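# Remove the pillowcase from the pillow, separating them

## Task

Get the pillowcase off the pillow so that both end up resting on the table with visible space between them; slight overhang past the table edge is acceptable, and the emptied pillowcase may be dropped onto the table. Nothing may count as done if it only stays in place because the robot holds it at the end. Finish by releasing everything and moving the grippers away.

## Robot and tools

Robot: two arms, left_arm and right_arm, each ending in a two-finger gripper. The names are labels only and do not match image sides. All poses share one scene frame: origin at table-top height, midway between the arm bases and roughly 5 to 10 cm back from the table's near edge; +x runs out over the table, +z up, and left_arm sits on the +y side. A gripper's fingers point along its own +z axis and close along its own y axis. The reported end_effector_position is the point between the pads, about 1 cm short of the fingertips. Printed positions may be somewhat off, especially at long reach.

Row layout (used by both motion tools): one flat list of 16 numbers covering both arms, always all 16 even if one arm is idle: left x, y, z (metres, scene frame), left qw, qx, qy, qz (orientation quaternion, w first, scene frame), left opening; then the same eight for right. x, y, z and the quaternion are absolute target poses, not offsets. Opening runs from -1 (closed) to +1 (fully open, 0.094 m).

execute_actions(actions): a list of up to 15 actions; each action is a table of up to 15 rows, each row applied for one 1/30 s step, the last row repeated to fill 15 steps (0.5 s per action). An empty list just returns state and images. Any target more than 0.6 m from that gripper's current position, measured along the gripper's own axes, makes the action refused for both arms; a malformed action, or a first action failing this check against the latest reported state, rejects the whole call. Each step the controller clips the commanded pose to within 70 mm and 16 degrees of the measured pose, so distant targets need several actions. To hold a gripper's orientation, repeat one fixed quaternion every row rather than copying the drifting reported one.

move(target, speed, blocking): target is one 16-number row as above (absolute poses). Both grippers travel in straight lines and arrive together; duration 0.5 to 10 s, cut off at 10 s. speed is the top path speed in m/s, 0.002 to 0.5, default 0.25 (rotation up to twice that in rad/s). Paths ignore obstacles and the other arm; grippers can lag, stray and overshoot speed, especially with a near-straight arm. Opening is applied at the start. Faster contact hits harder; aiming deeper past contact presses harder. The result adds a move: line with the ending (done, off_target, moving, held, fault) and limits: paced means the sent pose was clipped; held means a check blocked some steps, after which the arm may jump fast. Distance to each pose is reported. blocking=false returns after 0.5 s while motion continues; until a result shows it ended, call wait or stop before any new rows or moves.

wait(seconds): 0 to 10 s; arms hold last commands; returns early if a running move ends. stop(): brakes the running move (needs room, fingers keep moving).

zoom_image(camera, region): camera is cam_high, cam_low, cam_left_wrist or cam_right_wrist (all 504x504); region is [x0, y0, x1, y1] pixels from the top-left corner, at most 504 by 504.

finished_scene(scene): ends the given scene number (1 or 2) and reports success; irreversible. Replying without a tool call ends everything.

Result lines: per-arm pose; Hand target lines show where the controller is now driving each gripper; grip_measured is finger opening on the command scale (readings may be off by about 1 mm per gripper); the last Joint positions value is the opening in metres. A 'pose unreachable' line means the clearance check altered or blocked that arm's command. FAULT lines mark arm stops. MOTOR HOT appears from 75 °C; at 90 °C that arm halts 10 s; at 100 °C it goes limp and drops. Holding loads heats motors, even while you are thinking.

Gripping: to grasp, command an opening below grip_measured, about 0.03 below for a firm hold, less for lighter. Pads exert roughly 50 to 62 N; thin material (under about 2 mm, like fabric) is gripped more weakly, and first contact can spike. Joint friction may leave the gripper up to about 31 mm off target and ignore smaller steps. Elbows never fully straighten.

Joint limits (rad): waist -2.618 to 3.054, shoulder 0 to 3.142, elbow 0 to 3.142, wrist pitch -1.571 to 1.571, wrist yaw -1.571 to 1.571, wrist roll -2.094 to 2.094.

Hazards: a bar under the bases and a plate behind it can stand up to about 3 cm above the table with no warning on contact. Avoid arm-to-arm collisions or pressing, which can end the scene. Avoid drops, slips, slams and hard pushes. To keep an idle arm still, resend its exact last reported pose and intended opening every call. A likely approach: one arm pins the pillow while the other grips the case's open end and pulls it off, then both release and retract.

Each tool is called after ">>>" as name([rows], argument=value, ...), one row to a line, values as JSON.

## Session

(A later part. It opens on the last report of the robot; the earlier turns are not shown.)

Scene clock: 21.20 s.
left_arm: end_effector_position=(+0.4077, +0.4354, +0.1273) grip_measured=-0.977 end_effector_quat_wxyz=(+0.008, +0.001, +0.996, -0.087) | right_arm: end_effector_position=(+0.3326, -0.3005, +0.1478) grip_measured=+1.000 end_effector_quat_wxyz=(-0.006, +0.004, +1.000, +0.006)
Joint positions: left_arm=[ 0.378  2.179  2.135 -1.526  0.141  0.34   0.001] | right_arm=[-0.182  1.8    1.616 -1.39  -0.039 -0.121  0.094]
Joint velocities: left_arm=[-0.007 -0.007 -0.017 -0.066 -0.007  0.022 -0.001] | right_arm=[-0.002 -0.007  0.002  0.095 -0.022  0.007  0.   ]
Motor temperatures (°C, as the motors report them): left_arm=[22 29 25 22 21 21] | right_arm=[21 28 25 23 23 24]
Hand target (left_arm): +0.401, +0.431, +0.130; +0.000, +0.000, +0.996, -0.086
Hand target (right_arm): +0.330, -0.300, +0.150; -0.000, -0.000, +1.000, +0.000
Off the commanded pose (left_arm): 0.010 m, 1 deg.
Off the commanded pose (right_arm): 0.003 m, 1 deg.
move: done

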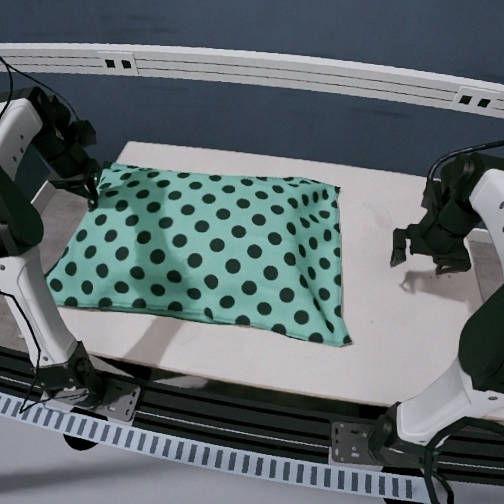

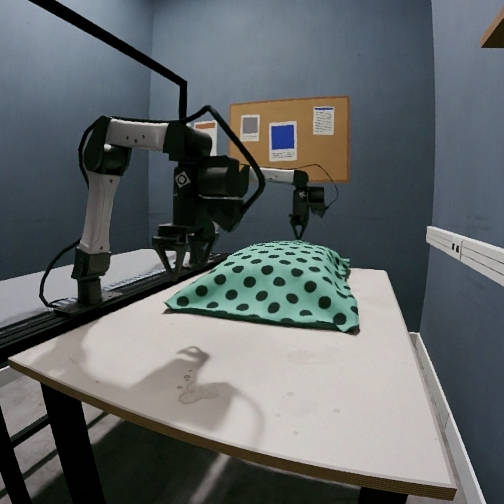

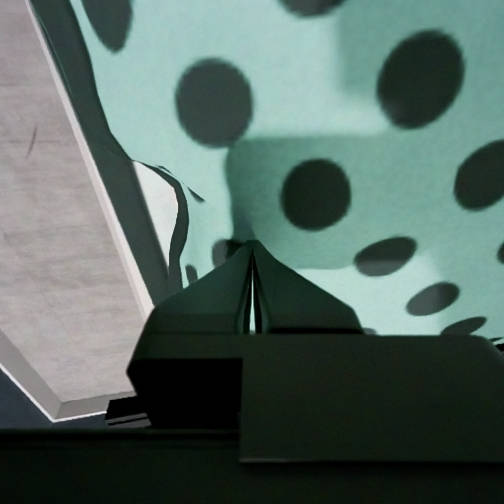

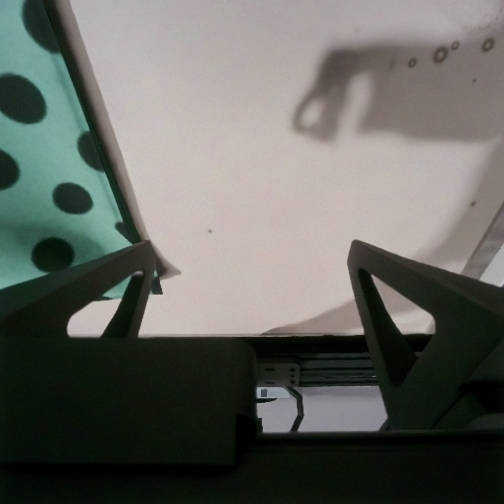

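>>> move(target=[0.435,0.485,0.09,0,0,0.985,-0.174,0.1, 0.33,-0.3,0.15,0,0,1,0,1], speed=0.15)

>>> move(target=[0.44,0.462,0.025,0,0,0.985,-0.174,0.1, 0.33,-0.3,0.15,0,0,1,0,1], speed=0.06)

Scene clock: 22.73 s.
left_arm: end_effector_position=(+0.4315, +0.4842, +0.0865) grip_measured=+0.098 end_effector_quat_wxyz=(+0.033, -0.012, +0.987, -0.156) | right_arm: end_effector_position=(+0.3326, -0.3005, +0.1478) grip_measured=+1.000 end_effector_quat_wxyz=(-0.006, +0.004, +1.000, +0.006)
Joint positions: left_arm=[ 0.517  2.414  2.361 -1.554  0.286  0.46   0.052] | right_arm=[-0.182  1.8    1.616 -1.39  -0.039 -0.121  0.094]
Joint velocities: left_arm=[-0.002 -0.002 -0.022  0.022 -0.051  0.022  0.001] | right_arm=[-0.007 -0.012  0.012  0.022  0.022 -0.007  0.   ]
Motor temperatures (°C, as the motors report them): left_arm=[22 30 25 22 21 21] | right_arm=[21 29 25 23 23 24]
Hand target (left_arm): +0.434, +0.485, +0.089; +0.039, -0.007, +0.987, -0.157
Hand target (right_arm): +0.330, -0.300, +0.150; -0.000, -0.000, +1.000, +0.000
Off the commanded pose (left_arm): 0.005 m, 5 deg.
Off the commanded pose (right_arm): 0.003 m, 1 deg.
joint sent to its limit (left arm) — the command would take joint 4 (wrist pitch) past its lower limit, so that joint was sent only as far as its limit.
move: off_target (left_arm)

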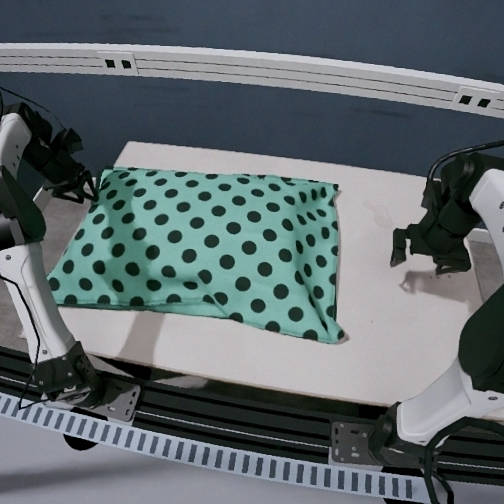

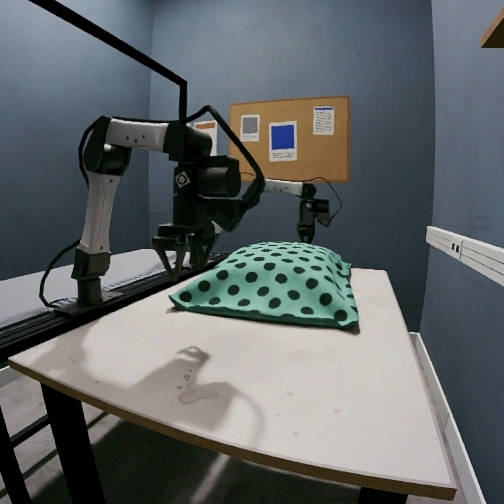

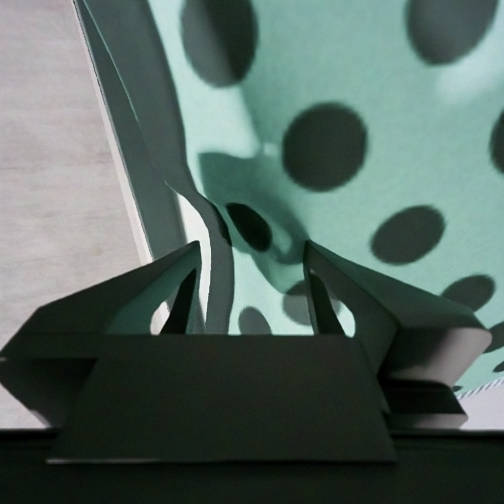

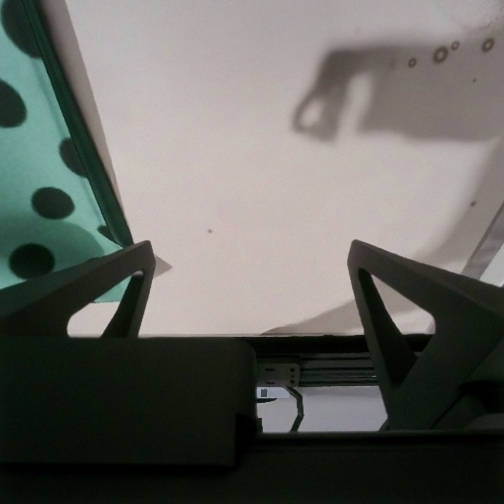

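Scene clock: 24.20 s.
left_arm: end_effector_position=(+0.4391, +0.4712, +0.0336) grip_measured=+0.098 end_effector_quat_wxyz=(+0.011, -0.003, +0.986, -0.167) | right_arm: end_effector_position=(+0.3326, -0.3005, +0.1478) grip_measured=+1.000 end_effector_quat_wxyz=(-0.006, +0.004, +1.000, +0.006)
Joint positions: left_arm=[ 0.487  2.481  2.266 -1.438  0.287  0.455  0.052] | right_arm=[-0.182  1.8    1.616 -1.39  -0.039 -0.121  0.094]
Joint velocities: left_arm=[-0.012  0.012  0.007 -0.051 -0.022 -0.051 -0.001] | right_arm=[ 0.002  0.007 -0.027  0.051  0.022  0.022  0.   ]
Motor temperatures (°C, as the motors report them): left_arm=[22 30 25 22 21 21] | right_arm=[21 29 25 23 23 24]
Hand target (left_arm): +0.438, +0.461, +0.025; -0.001, -0.000, +0.985, -0.173
Hand target (right_arm): +0.330, -0.300, +0.150; -0.000, -0.000, +1.000, +0.000
Off the commanded pose (left_arm): 0.013 m, 2 deg.
Off the commanded pose (right_arm): 0.003 m, 1 deg.
move: off_target (left_arm)

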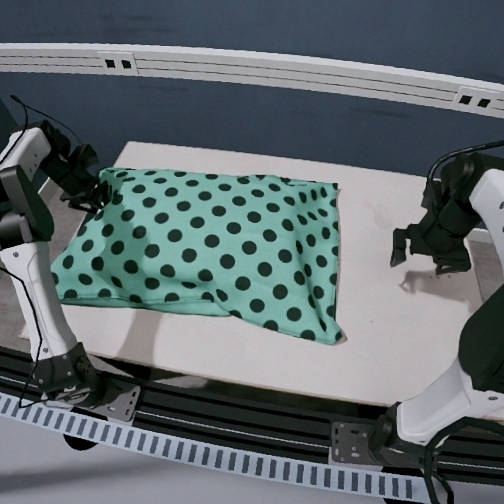

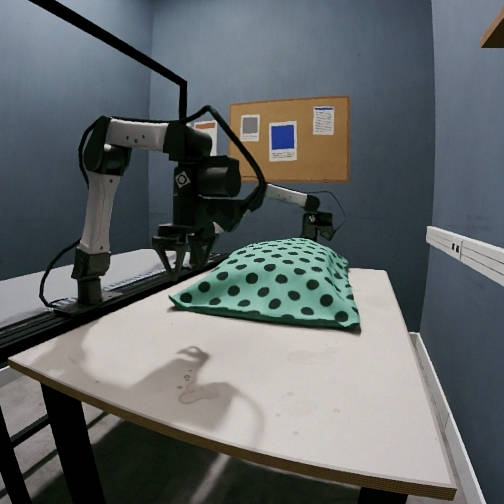

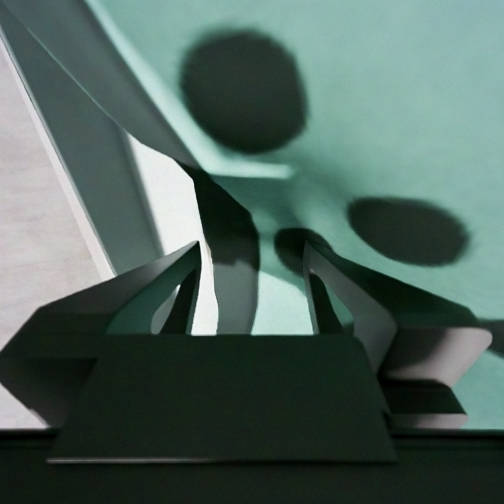

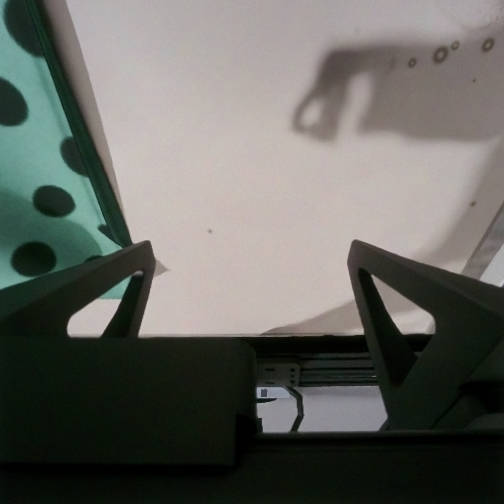

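>>> move(target=[0.44,0.455,0.025,0,0,0.985,-0.174,-1, 0.33,-0.3,0.15,0,0,1,0,1], speed=0.03)

>>> move(target=[0.44,0.455,0.09,0,0,0.985,-0.174,-1, 0.33,-0.3,0.15,0,0,1,0,1], speed=0.06)

Scene clock: 25.27 s.
left_arm: end_effector_position=(+0.4414, +0.4652, +0.0294) grip_measured=-0.977 end_effector_quat_wxyz=(+0.009, -0.002, +0.986, -0.166) | right_arm: end_effector_position=(+0.3326, -0.3005, +0.1478) grip_measured=+1.000 end_effector_quat_wxyz=(-0.006, +0.004, +1.000, +0.006)
Joint positions: left_arm=[ 0.473  2.481  2.25  -1.419  0.285  0.442  0.001] | right_arm=[-0.182  1.8    1.616 -1.39  -0.039 -0.121  0.094]
Joint velocities: left_arm=[-0.012 -0.002 -0.002  0.007 -0.051 -0.007  0.001] | right_arm=[-0.022 -0.012 -0.012 -0.037  0.022  0.022  0.   ]
Motor temperatures (°C, as the motors report them): left_arm=[22 31 25 22 21 21] | right_arm=[21 29 25 23 23 24]
Hand target (left_arm): +0.440, +0.455, +0.025; -0.000, -0.000, +0.985, -0.174
Hand target (right_arm): +0.330, -0.300, +0.150; -0.000, -0.000, +1.000, +0.000
Off the commanded pose (left_arm): 0.011 m, 1 deg.
Off the commanded pose (right_arm): 0.003 m, 1 deg.
move: off_target (left_arm)

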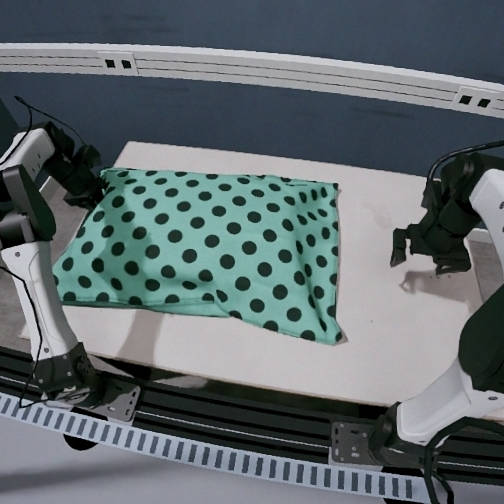

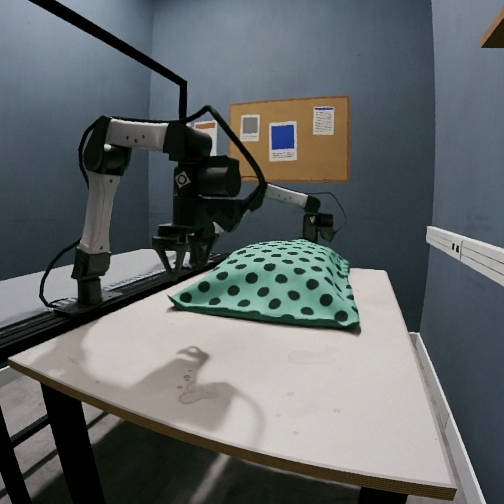

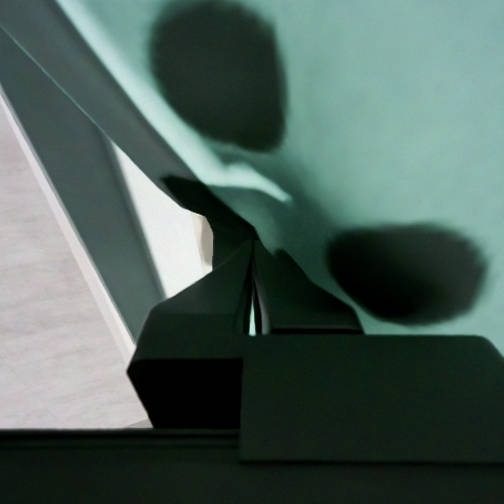

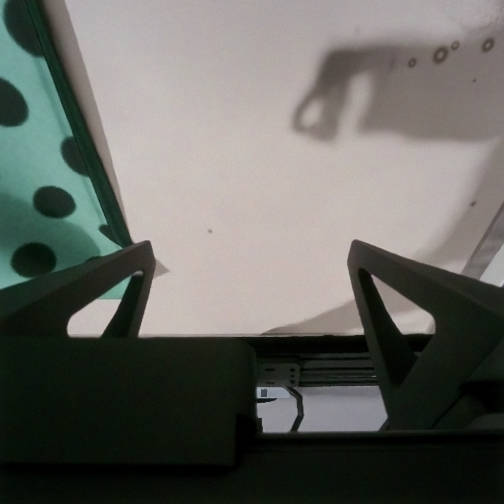

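Scene clock: 26.67 s.
left_arm: end_effector_position=(+0.4413, +0.4638, +0.0817) grip_measured=-0.977 end_effector_quat_wxyz=(+0.025, -0.006, +0.987, -0.157) | right_arm: end_effector_position=(+0.3326, -0.3005, +0.1478) grip_measured=+1.000 end_effector_quat_wxyz=(-0.006, +0.004, +1.000, +0.006)
Joint positions: left_arm=[ 0.467  2.429  2.367 -1.546  0.283  0.422  0.001] | right_arm=[-0.182  1.8    1.616 -1.39  -0.039 -0.121  0.094]
Joint velocities: left_arm=[-0.017 -0.007  0.007 -0.007  0.007 -0.037 -0.001] | right_arm=[-0.007 -0.007  0.002 -0.022 -0.037 -0.022  0.   ]
Motor temperatures (°C, as the motors report them): left_arm=[22 32 26 22 21 21] | right_arm=[21 30 25 23 23 24]
Hand target (left_arm): +0.441, +0.456, +0.090; +0.027, -0.004, +0.986, -0.163
Hand target (right_arm): +0.330, -0.300, +0.150; -0.000, -0.000, +1.000, +0.000
Off the commanded pose (left_arm): 0.012 m, 4 deg.
Off the commanded pose (right_arm): 0.003 m, 1 deg.
joint sent to its limit (left arm) — the command would take joint 4 (wrist pitch) past its lower limit, so that joint was sent only as far as its limit.
move: off_target (left_arm)

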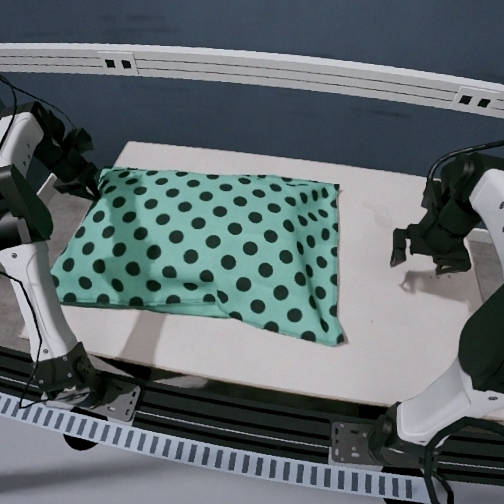

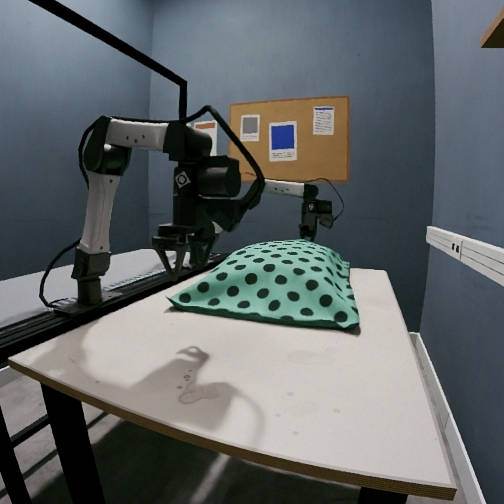

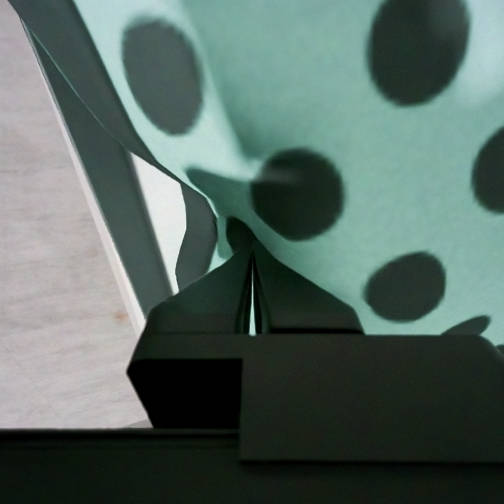

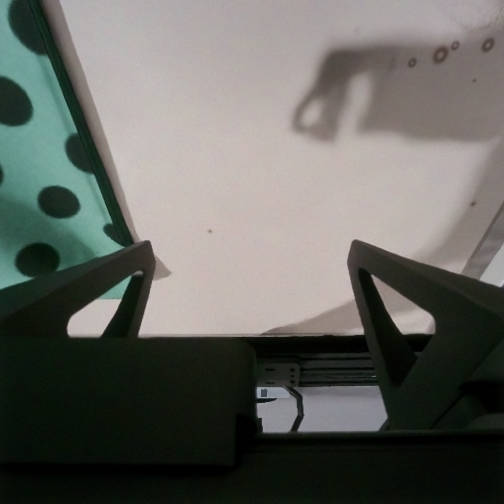

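>>> move(target=[0.44,0.49,0.06,0,0,0.985,-0.174,0.3, 0.33,-0.3,0.15,0,0,1,0,1], speed=0.08)

>>> move(target=[0.44,0.475,0.02,0,0,0.985,-0.174,0.3, 0.33,-0.3,0.15,0,0,1,0,1], speed=0.05)

Scene clock: 27.73 s.
left_arm: end_effector_position=(+0.4368, +0.4902, +0.0543) grip_measured=+0.297 end_effector_quat_wxyz=(+0.015, -0.011, +0.986, -0.163) | right_arm: end_effector_position=(+0.3326, -0.3005, +0.1478) grip_measured=+1.000 end_effector_quat_wxyz=(-0.006, +0.004, +1.000, +0.006)
Joint positions: left_arm=[ 0.524  2.513  2.413 -1.548  0.282  0.476  0.061] | right_arm=[-0.182  1.8    1.616 -1.39  -0.039 -0.121  0.094]
Joint velocities: left_arm=[-0.012 -0.012 -0.012  0.051  0.037 -0.051  0.   ] | right_arm=[ 0.007 -0.007  0.017 -0.007  0.007  0.007  0.   ]
Motor temperatures (°C, as the motors report them): left_arm=[22 32 26 22 21 21] | right_arm=[21 30 25 23 23 24]
Hand target (left_arm): +0.439, +0.490, +0.060; +0.022, -0.004, +0.986, -0.163
Hand target (right_arm): +0.330, -0.300, +0.150; -0.000, -0.000, +1.000, +0.000
Off the commanded pose (left_arm): 0.007 m, 2 deg.
Off the commanded pose (right_arm): 0.003 m, 1 deg.
joint sent to its limit (left arm) — the command would take joint 4 (wrist pitch) past its lower limit, so that joint was sent only as far as its limit.
move: done

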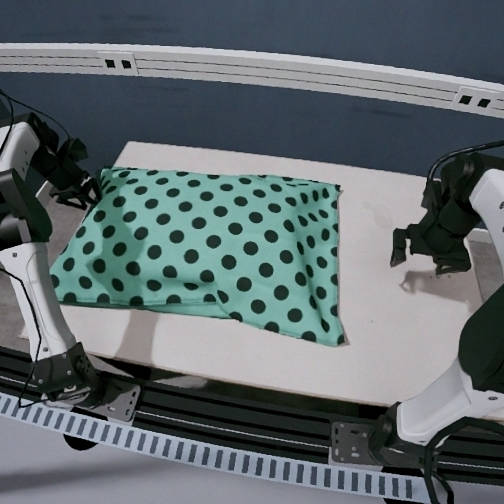

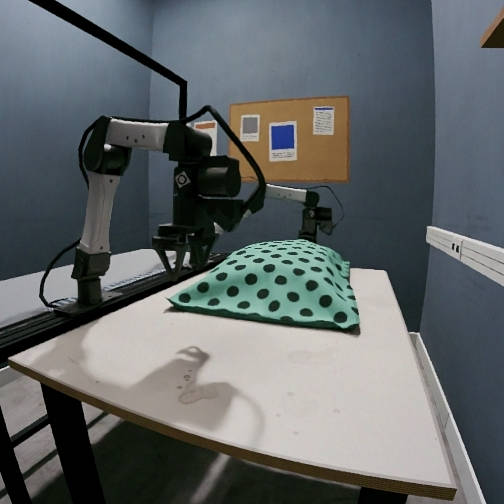

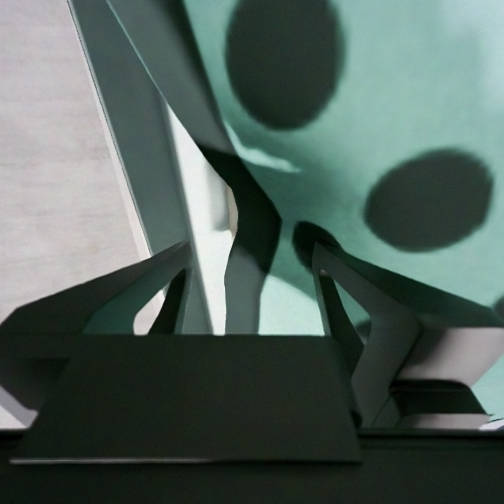

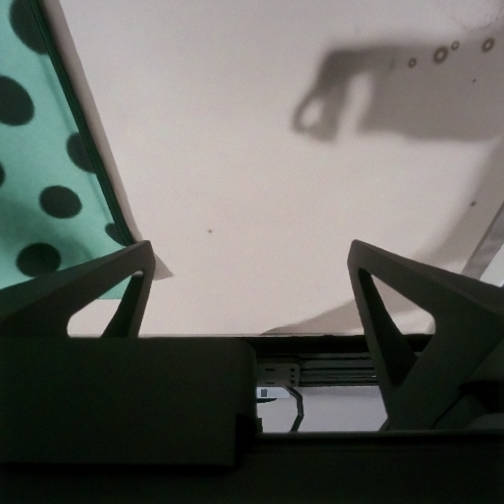

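Scene clock: 28.87 s.
left_arm: end_effector_position=(+0.4404, +0.4848, +0.0286) grip_measured=+0.297 end_effector_quat_wxyz=(+0.012, -0.005, +0.986, -0.164) | right_arm: end_effector_position=(+0.3326, -0.3005, +0.1478) grip_measured=+1.000 end_effector_quat_wxyz=(-0.006, +0.004, +1.000, +0.006)
Joint positions: left_arm=[ 0.511  2.526  2.334 -1.462  0.282  0.476  0.061] | right_arm=[-0.182  1.8    1.616 -1.39  -0.039 -0.121  0.094]
Joint velocities: left_arm=[-0.002 -0.007  0.017 -0.022  0.022  0.007  0.   ] | right_arm=[-0.007 -0.022 -0.007 -0.037  0.051 -0.022  0.   ]
Motor temperatures (°C, as the motors report them): left_arm=[22 33 26 22 21 21] | right_arm=[21 30 26 23 23 24]
Hand target (left_arm): +0.439, +0.475, +0.020; -0.001, -0.000, +0.985, -0.173
Hand target (right_arm): +0.330, -0.300, +0.150; -0.000, -0.000, +1.000, +0.000
Off the commanded pose (left_arm): 0.013 m, 2 deg.
Off the commanded pose (right_arm): 0.003 m, 1 deg.
move: off_target (left_arm)

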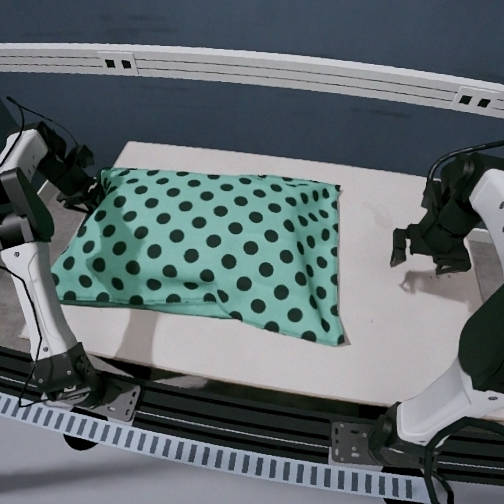

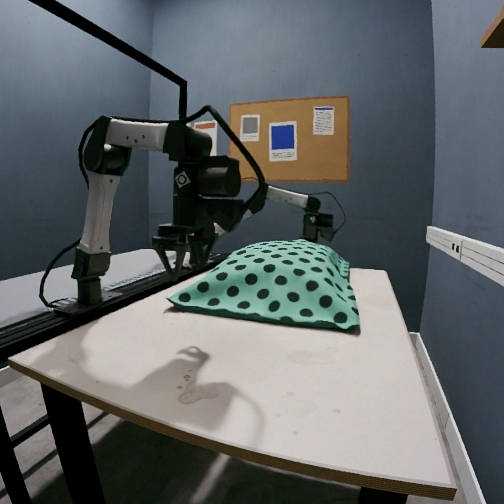

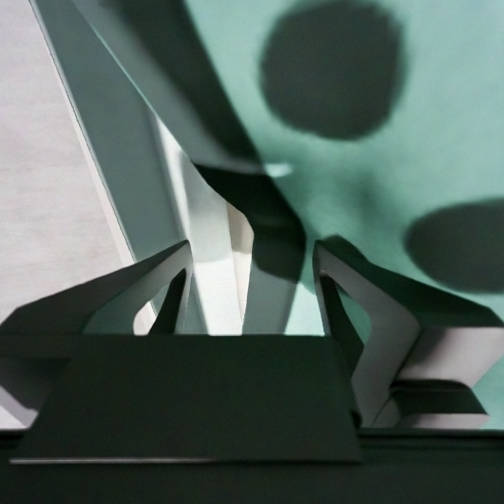

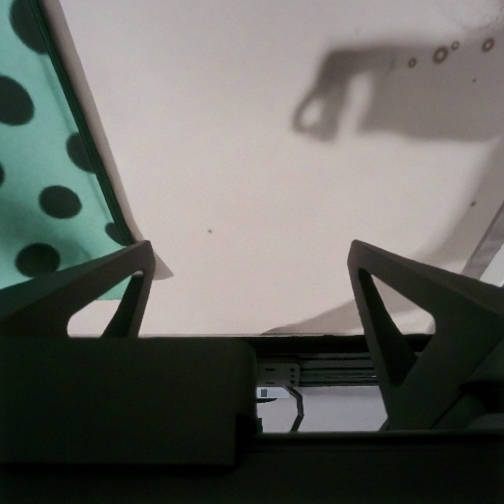

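>>> move(target=[0.44,0.448,0.022,0,0,0.985,-0.174,0.3, 0.33,-0.3,0.15,0,0,1,0,1], speed=0.04)

>>> move(target=[0.44,0.44,0.022,0,0,0.985,-0.174,-1, 0.33,-0.3,0.15,0,0,1,0,1], speed=0.03)

Scene clock: 30.43 s.
left_arm: end_effector_position=(+0.4386, +0.4592, +0.0190) grip_measured=+0.297 end_effector_quat_wxyz=(-0.001, -0.004, +0.986, -0.166) | right_arm: end_effector_position=(+0.3326, -0.3005, +0.1478) grip_measured=+1.000 end_effector_quat_wxyz=(-0.006, +0.004, +1.000, +0.006)
Joint positions: left_arm=[ 0.462  2.481  2.208 -1.393  0.279  0.429  0.061] | right_arm=[-0.182  1.8    1.616 -1.39  -0.039 -0.121  0.094]
Joint velocities: left_arm=[-0.002  0.007 -0.007  0.051 -0.051 -0.007 -0.001] | right_arm=[-0.002 -0.002 -0.002 -0.022 -0.022  0.066  0.   ]
Motor temperatures (°C, as the motors report them): left_arm=[22 34 26 22 21 21] | right_arm=[21 30 26 23 23 24]
Hand target (left_arm): +0.439, +0.448, +0.022; -0.001, +0.000, +0.985, -0.173
Hand target (right_arm): +0.330, -0.300, +0.150; -0.000, -0.000, +1.000, +0.000
Off the commanded pose (left_arm): 0.012 m, 1 deg.
Off the commanded pose (right_arm): 0.003 m, 1 deg.
move: off_target (left_arm)

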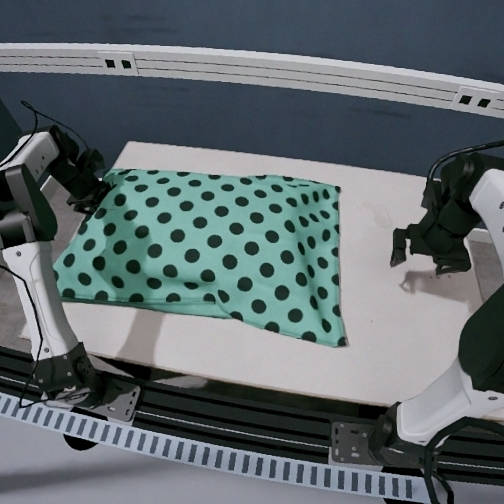

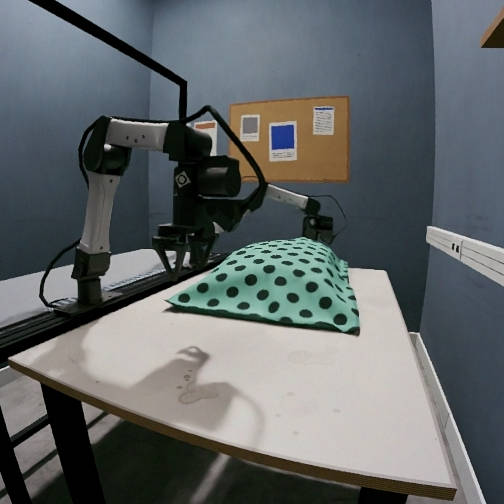

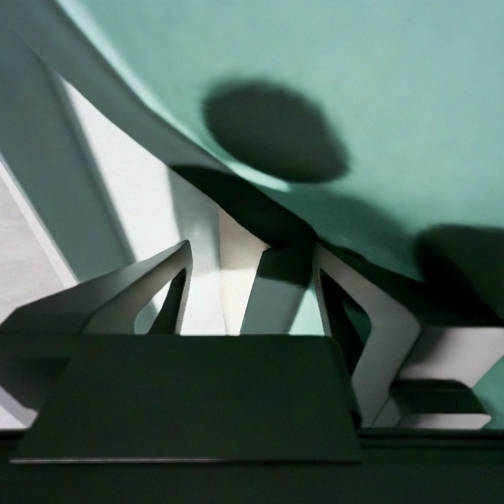

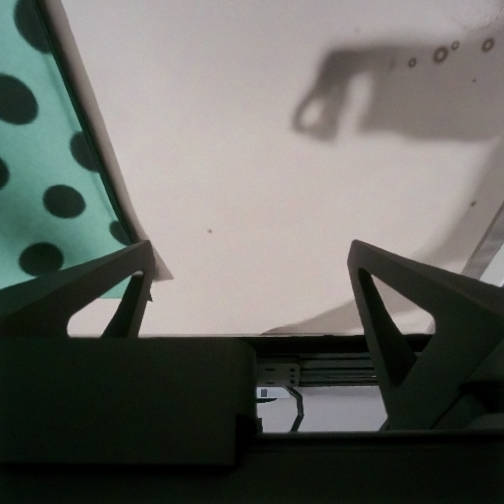

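Scene clock: 31.40 s.
left_arm: end_effector_position=(+0.4399, +0.4516, +0.0170) grip_measured=-0.977 end_effector_quat_wxyz=(-0.001, -0.004, +0.986, -0.166) | right_arm: end_effector_position=(+0.3326, -0.3005, +0.1478) grip_measured=+1.000 end_effector_quat_wxyz=(-0.006, +0.004, +1.000, +0.006)
Joint positions: left_arm=[ 0.446  2.468  2.175 -1.368  0.279  0.412  0.001] | right_arm=[-0.182  1.8    1.616 -1.39  -0.039 -0.121  0.094]
Joint velocities: left_arm=[ 0.002  0.007  0.002 -0.022  0.007 -0.007 -0.001] | right_arm=[ 0.002  0.007 -0.012 -0.022  0.037 -0.007  0.   ]
Motor temperatures (°C, as the motors report them): left_arm=[22 34 26 22 21 21] | right_arm=[21 31 26 23 23 24]
Hand target (left_arm): +0.440, +0.440, +0.022; -0.001, +0.000, +0.985, -0.174
Hand target (right_arm): +0.330, -0.300, +0.150; -0.000, -0.000, +1.000, +0.000
Off the commanded pose (left_arm): 0.013 m, 1 deg.
Off the commanded pose (right_arm): 0.003 m, 1 deg.
move: off_target (left_arm)

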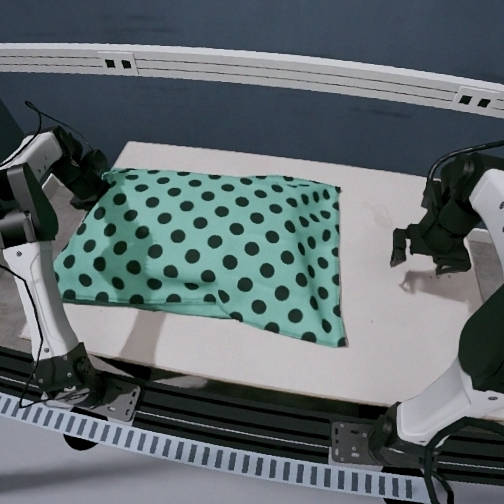

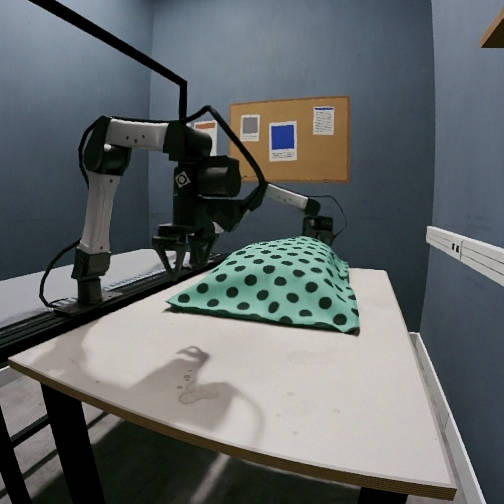

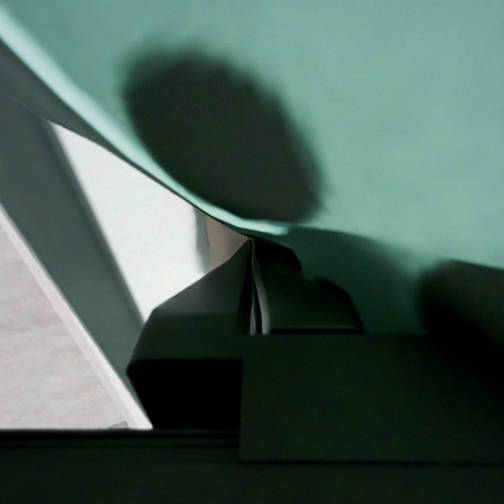

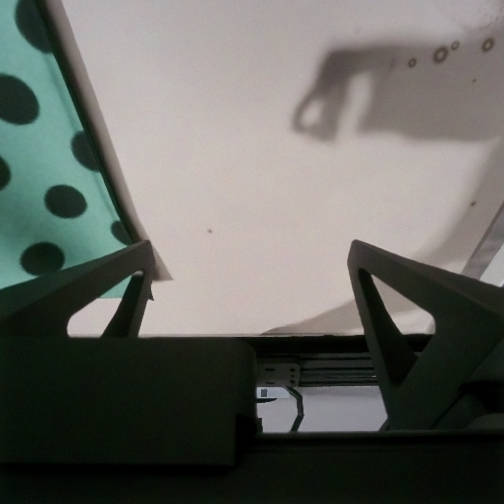

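>>> move(target=[0.44,0.45,0.08,0,0,0.985,-0.174,-1, 0.33,-0.3,0.15,0,0,1,0,1], speed=0.05)

Scene clock: 33.27 s.
left_arm: end_effector_position=(+0.4402, +0.4521, +0.0657) grip_measured=-0.977 end_effector_quat_wxyz=(+0.003, -0.004, +0.986, -0.167) | right_arm: end_effector_position=(+0.3326, -0.3005, +0.1478) grip_measured=+1.000 end_effector_quat_wxyz=(-0.006, +0.004, +1.000, +0.006)
Joint positions: left_arm=[ 0.446  2.458  2.35  -1.546  0.284  0.412  0.001] | right_arm=[-0.182  1.8    1.616 -1.39  -0.039 -0.121  0.094]
Joint velocities: left_arm=[-0.002 -0.017  0.002 -0.051  0.007  0.037  0.001] | right_arm=[ 0.007  0.007 -0.007 -0.022 -0.037  0.007  0.   ]
Motor temperatures (°C, as the motors report them): left_arm=[22 35 26 22 21 21] | right_arm=[21 31 26 23 23 24]
Hand target (left_arm): +0.441, +0.451, +0.080; +0.015, -0.002, +0.986, -0.168
Hand target (right_arm): +0.330, -0.300, +0.150; -0.000, -0.000, +1.000, +0.000
Off the commanded pose (left_arm): 0.014 m, 1 deg.
Off the commanded pose (right_arm): 0.003 m, 1 deg.
joint sent to its limit (left arm) — the command would take joint 4 (wrist pitch) past its lower limit, so that joint was sent only as far as its limit.
move: off_target (left_arm)

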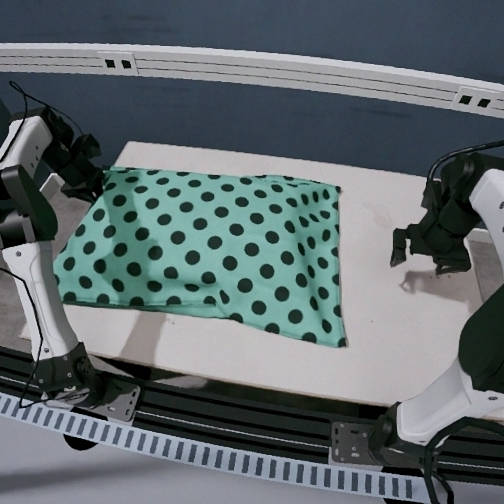

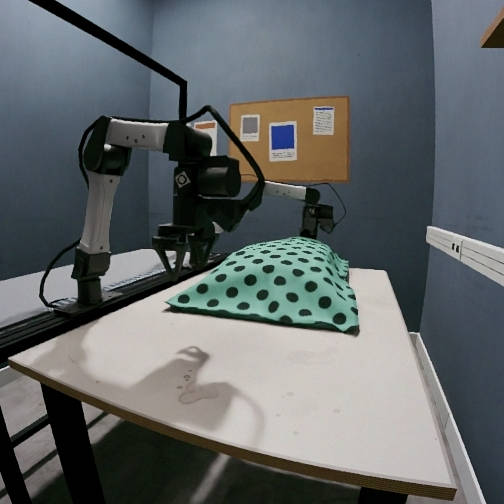

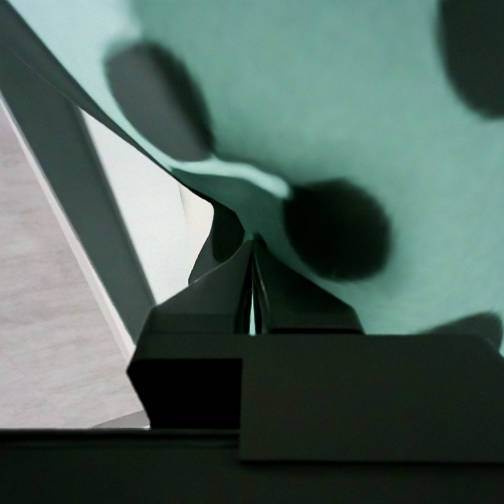

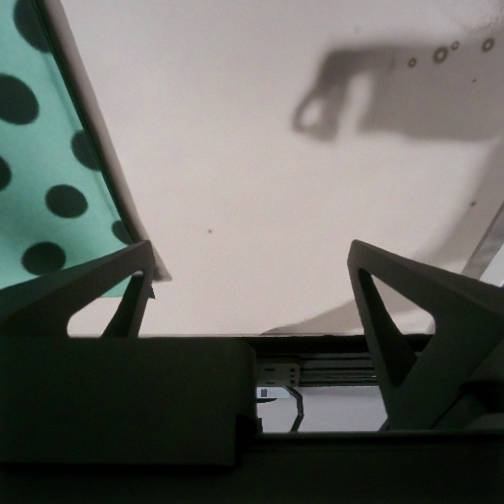

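>>> move(target=[0.42,0.43,0.13,0,0,0.996,-0.087,-1, 0.33,-0.3,0.15,0,0,1,0,1], speed=0.06)

Scene clock: 35.10 s.
left_arm: end_effector_position=(+0.4267, +0.4361, +0.1260) grip_measured=-0.977 end_effector_quat_wxyz=(+0.018, -0.002, +0.996, -0.084) | right_arm: end_effector_position=(+0.3326, -0.3005, +0.1478) grip_measured=+1.000 end_effector_quat_wxyz=(-0.006, +0.004, +1.000, +0.006)
Joint positions: left_arm=[ 0.366  2.253  2.254 -1.549  0.142  0.32   0.001] | right_arm=[-0.182  1.8    1.616 -1.39  -0.039 -0.121  0.094]
Joint velocities: left_arm=[ 0.012  0.017 -0.002 -0.007 -0.037  0.037 -0.001] | right_arm=[-0.012  0.002  0.007 -0.037  0.037 -0.066  0.   ]
Motor temperatures (°C, as the motors report them): left_arm=[22 36 26 22 21 21] | right_arm=[21 31 26 23 23 24]
Hand target (left_arm): +0.421, +0.431, +0.130; +0.011, -0.001, +0.996, -0.083
Hand target (right_arm): +0.330, -0.300, +0.150; -0.000, -0.000, +1.000, +0.000
Off the commanded pose (left_arm): 0.010 m, 2 deg.
Off the commanded pose (right_arm): 0.003 m, 1 deg.
joint sent to its limit (left arm) — the command would take joint 4 (wrist pitch) past its lower limit, so that joint was sent only as far as its limit.
move: done

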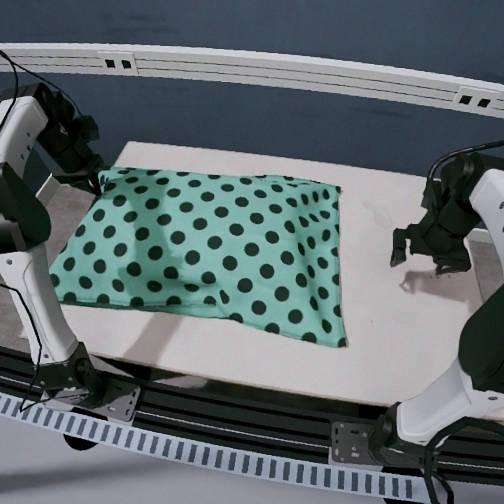

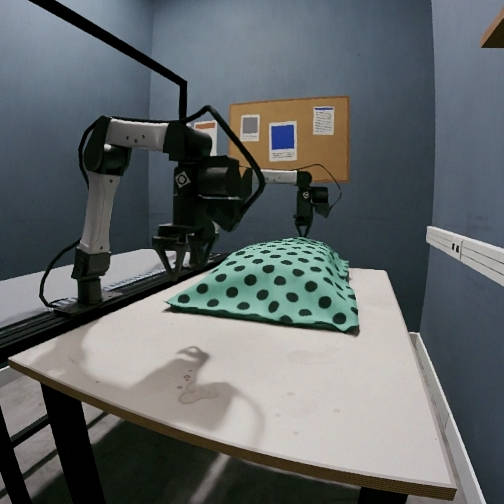

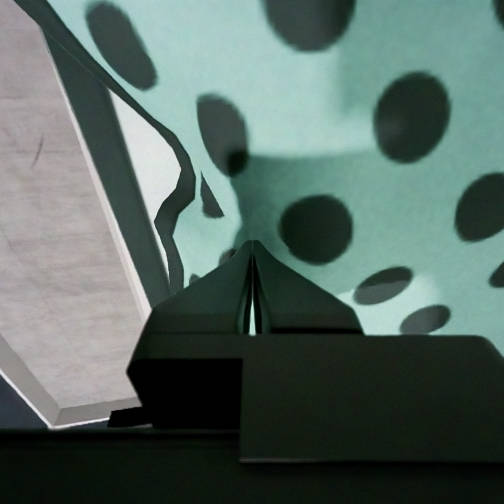

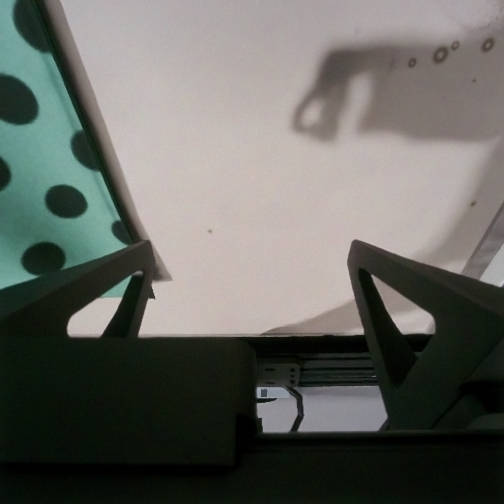

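>>> move(target=[0.455,0.49,0.075,0,0,0.985,-0.174,-1, 0.33,-0.3,0.15,0,0,1,0,1], speed=0.1)

>>> move(target=[0.455,0.475,0.03,0,0,0.985,-0.174,-1, 0.33,-0.3,0.15,0,0,1,0,1], speed=0.05)

Scene clock: 37.60 s.
left_arm: end_effector_position=(+0.4498, +0.4904, +0.0671) grip_measured=-0.977 end_effector_quat_wxyz=(+0.037, -0.015, +0.988, -0.150) | right_arm: end_effector_position=(+0.3326, -0.3005, +0.1478) grip_measured=+1.000 end_effector_quat_wxyz=(-0.006, +0.004, +1.000, +0.006)
Joint positions: left_arm=[ 0.51   2.519  2.48  -1.553  0.28   0.446  0.001] | right_arm=[-0.182  1.8    1.616 -1.39  -0.039 -0.121  0.094]
Joint velocities: left_arm=[-0.012 -0.012  0.002  0.007  0.051  0.007  0.   ] | right_arm=[-0.002 -0.002  0.002  0.022 -0.037 -0.037  0.   ]
Motor temperatures (°C, as the motors report them): left_arm=[22 37 26 22 21 21] | right_arm=[21 32 26 23 23 24]
Hand target (left_arm): +0.454, +0.489, +0.074; +0.049, -0.008, +0.987, -0.152
Hand target (right_arm): +0.330, -0.300, +0.150; -0.000, -0.000, +1.000, +0.000
Off the commanded pose (left_arm): 0.009 m, 5 deg.
Off the commanded pose (right_arm): 0.003 m, 1 deg.
joint sent to its limit (left arm) — the command would take joint 4 (wrist pitch) past its lower limit, so that joint was sent only as far as its limit.
move: off_target (left_arm)

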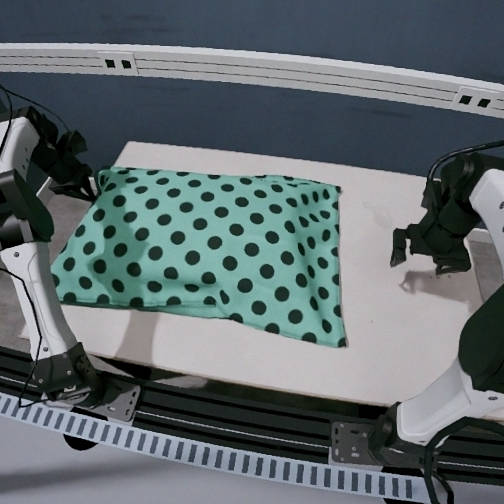

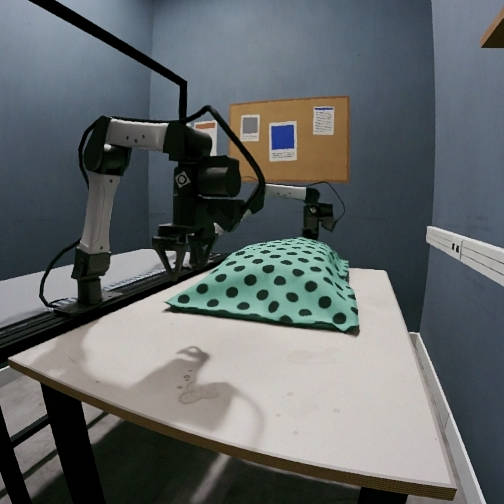

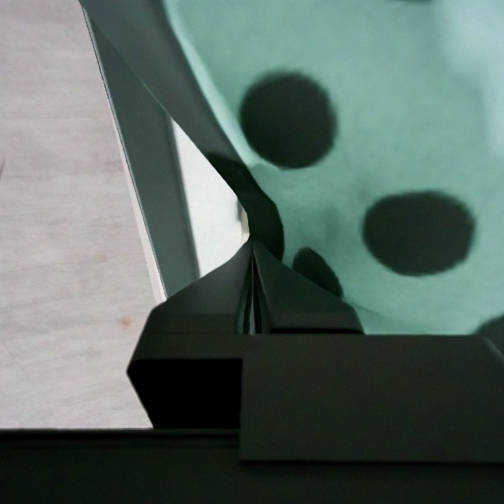

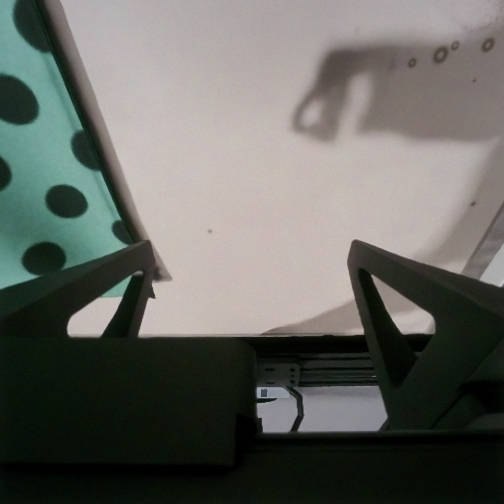

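Scene clock: 38.83 s.
left_arm: end_effector_position=(+0.4484, +0.4795, +0.0258) grip_measured=-0.977 end_effector_quat_wxyz=(-0.003, -0.012, +0.985, -0.169) | right_arm: end_effector_position=(+0.3326, -0.3005, +0.1478) grip_measured=+1.000 end_effector_quat_wxyz=(-0.006, +0.004, +1.000, +0.006)
Joint positions: left_arm=[ 0.493  2.616  2.491 -1.553  0.28   0.447  0.001] | right_arm=[-0.182  1.8    1.616 -1.39  -0.039 -0.121  0.094]
Joint velocities: left_arm=[ 0.002 -0.002 -0.002  0.037  0.051  0.022 -0.001] | right_arm=[ 0.027  0.012  0.002 -0.037 -0.007 -0.022  0.   ]
Motor temperatures (°C, as the motors report them): left_arm=[22 37 27 22 21 21] | right_arm=[21 32 26 23 23 24]
Hand target (left_arm): +0.454, +0.474, +0.030; +0.005, -0.001, +0.985, -0.171
Hand target (right_arm): +0.330, -0.300, +0.150; -0.000, -0.000, +1.000, +0.000
Off the commanded pose (left_arm): 0.009 m, 1 deg.
Off the commanded pose (right_arm): 0.003 m, 1 deg.
joint sent to its limit (left arm) — the command would take joint 4 (wrist pitch) past its lower limit, so that joint was sent only as far as its limit.
move: done

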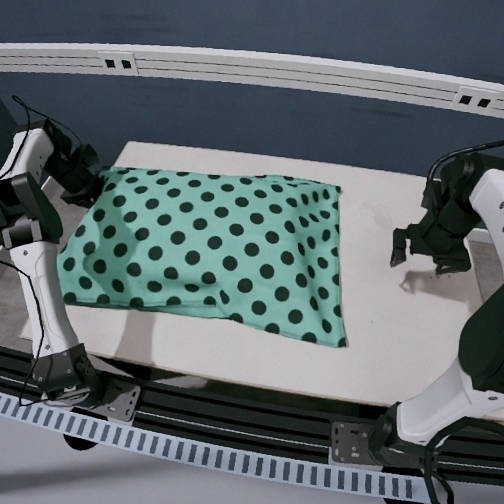

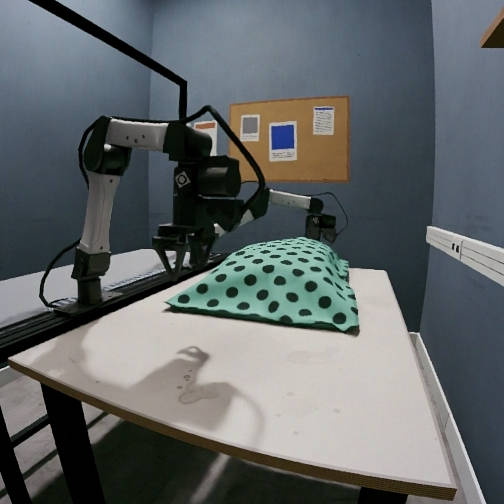

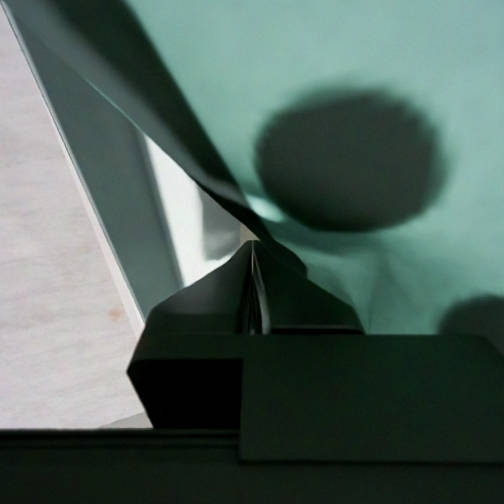

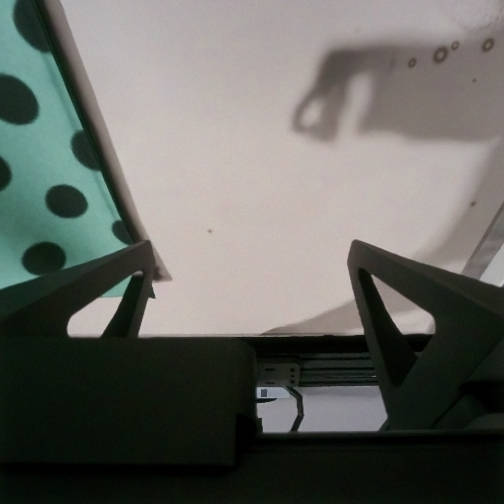

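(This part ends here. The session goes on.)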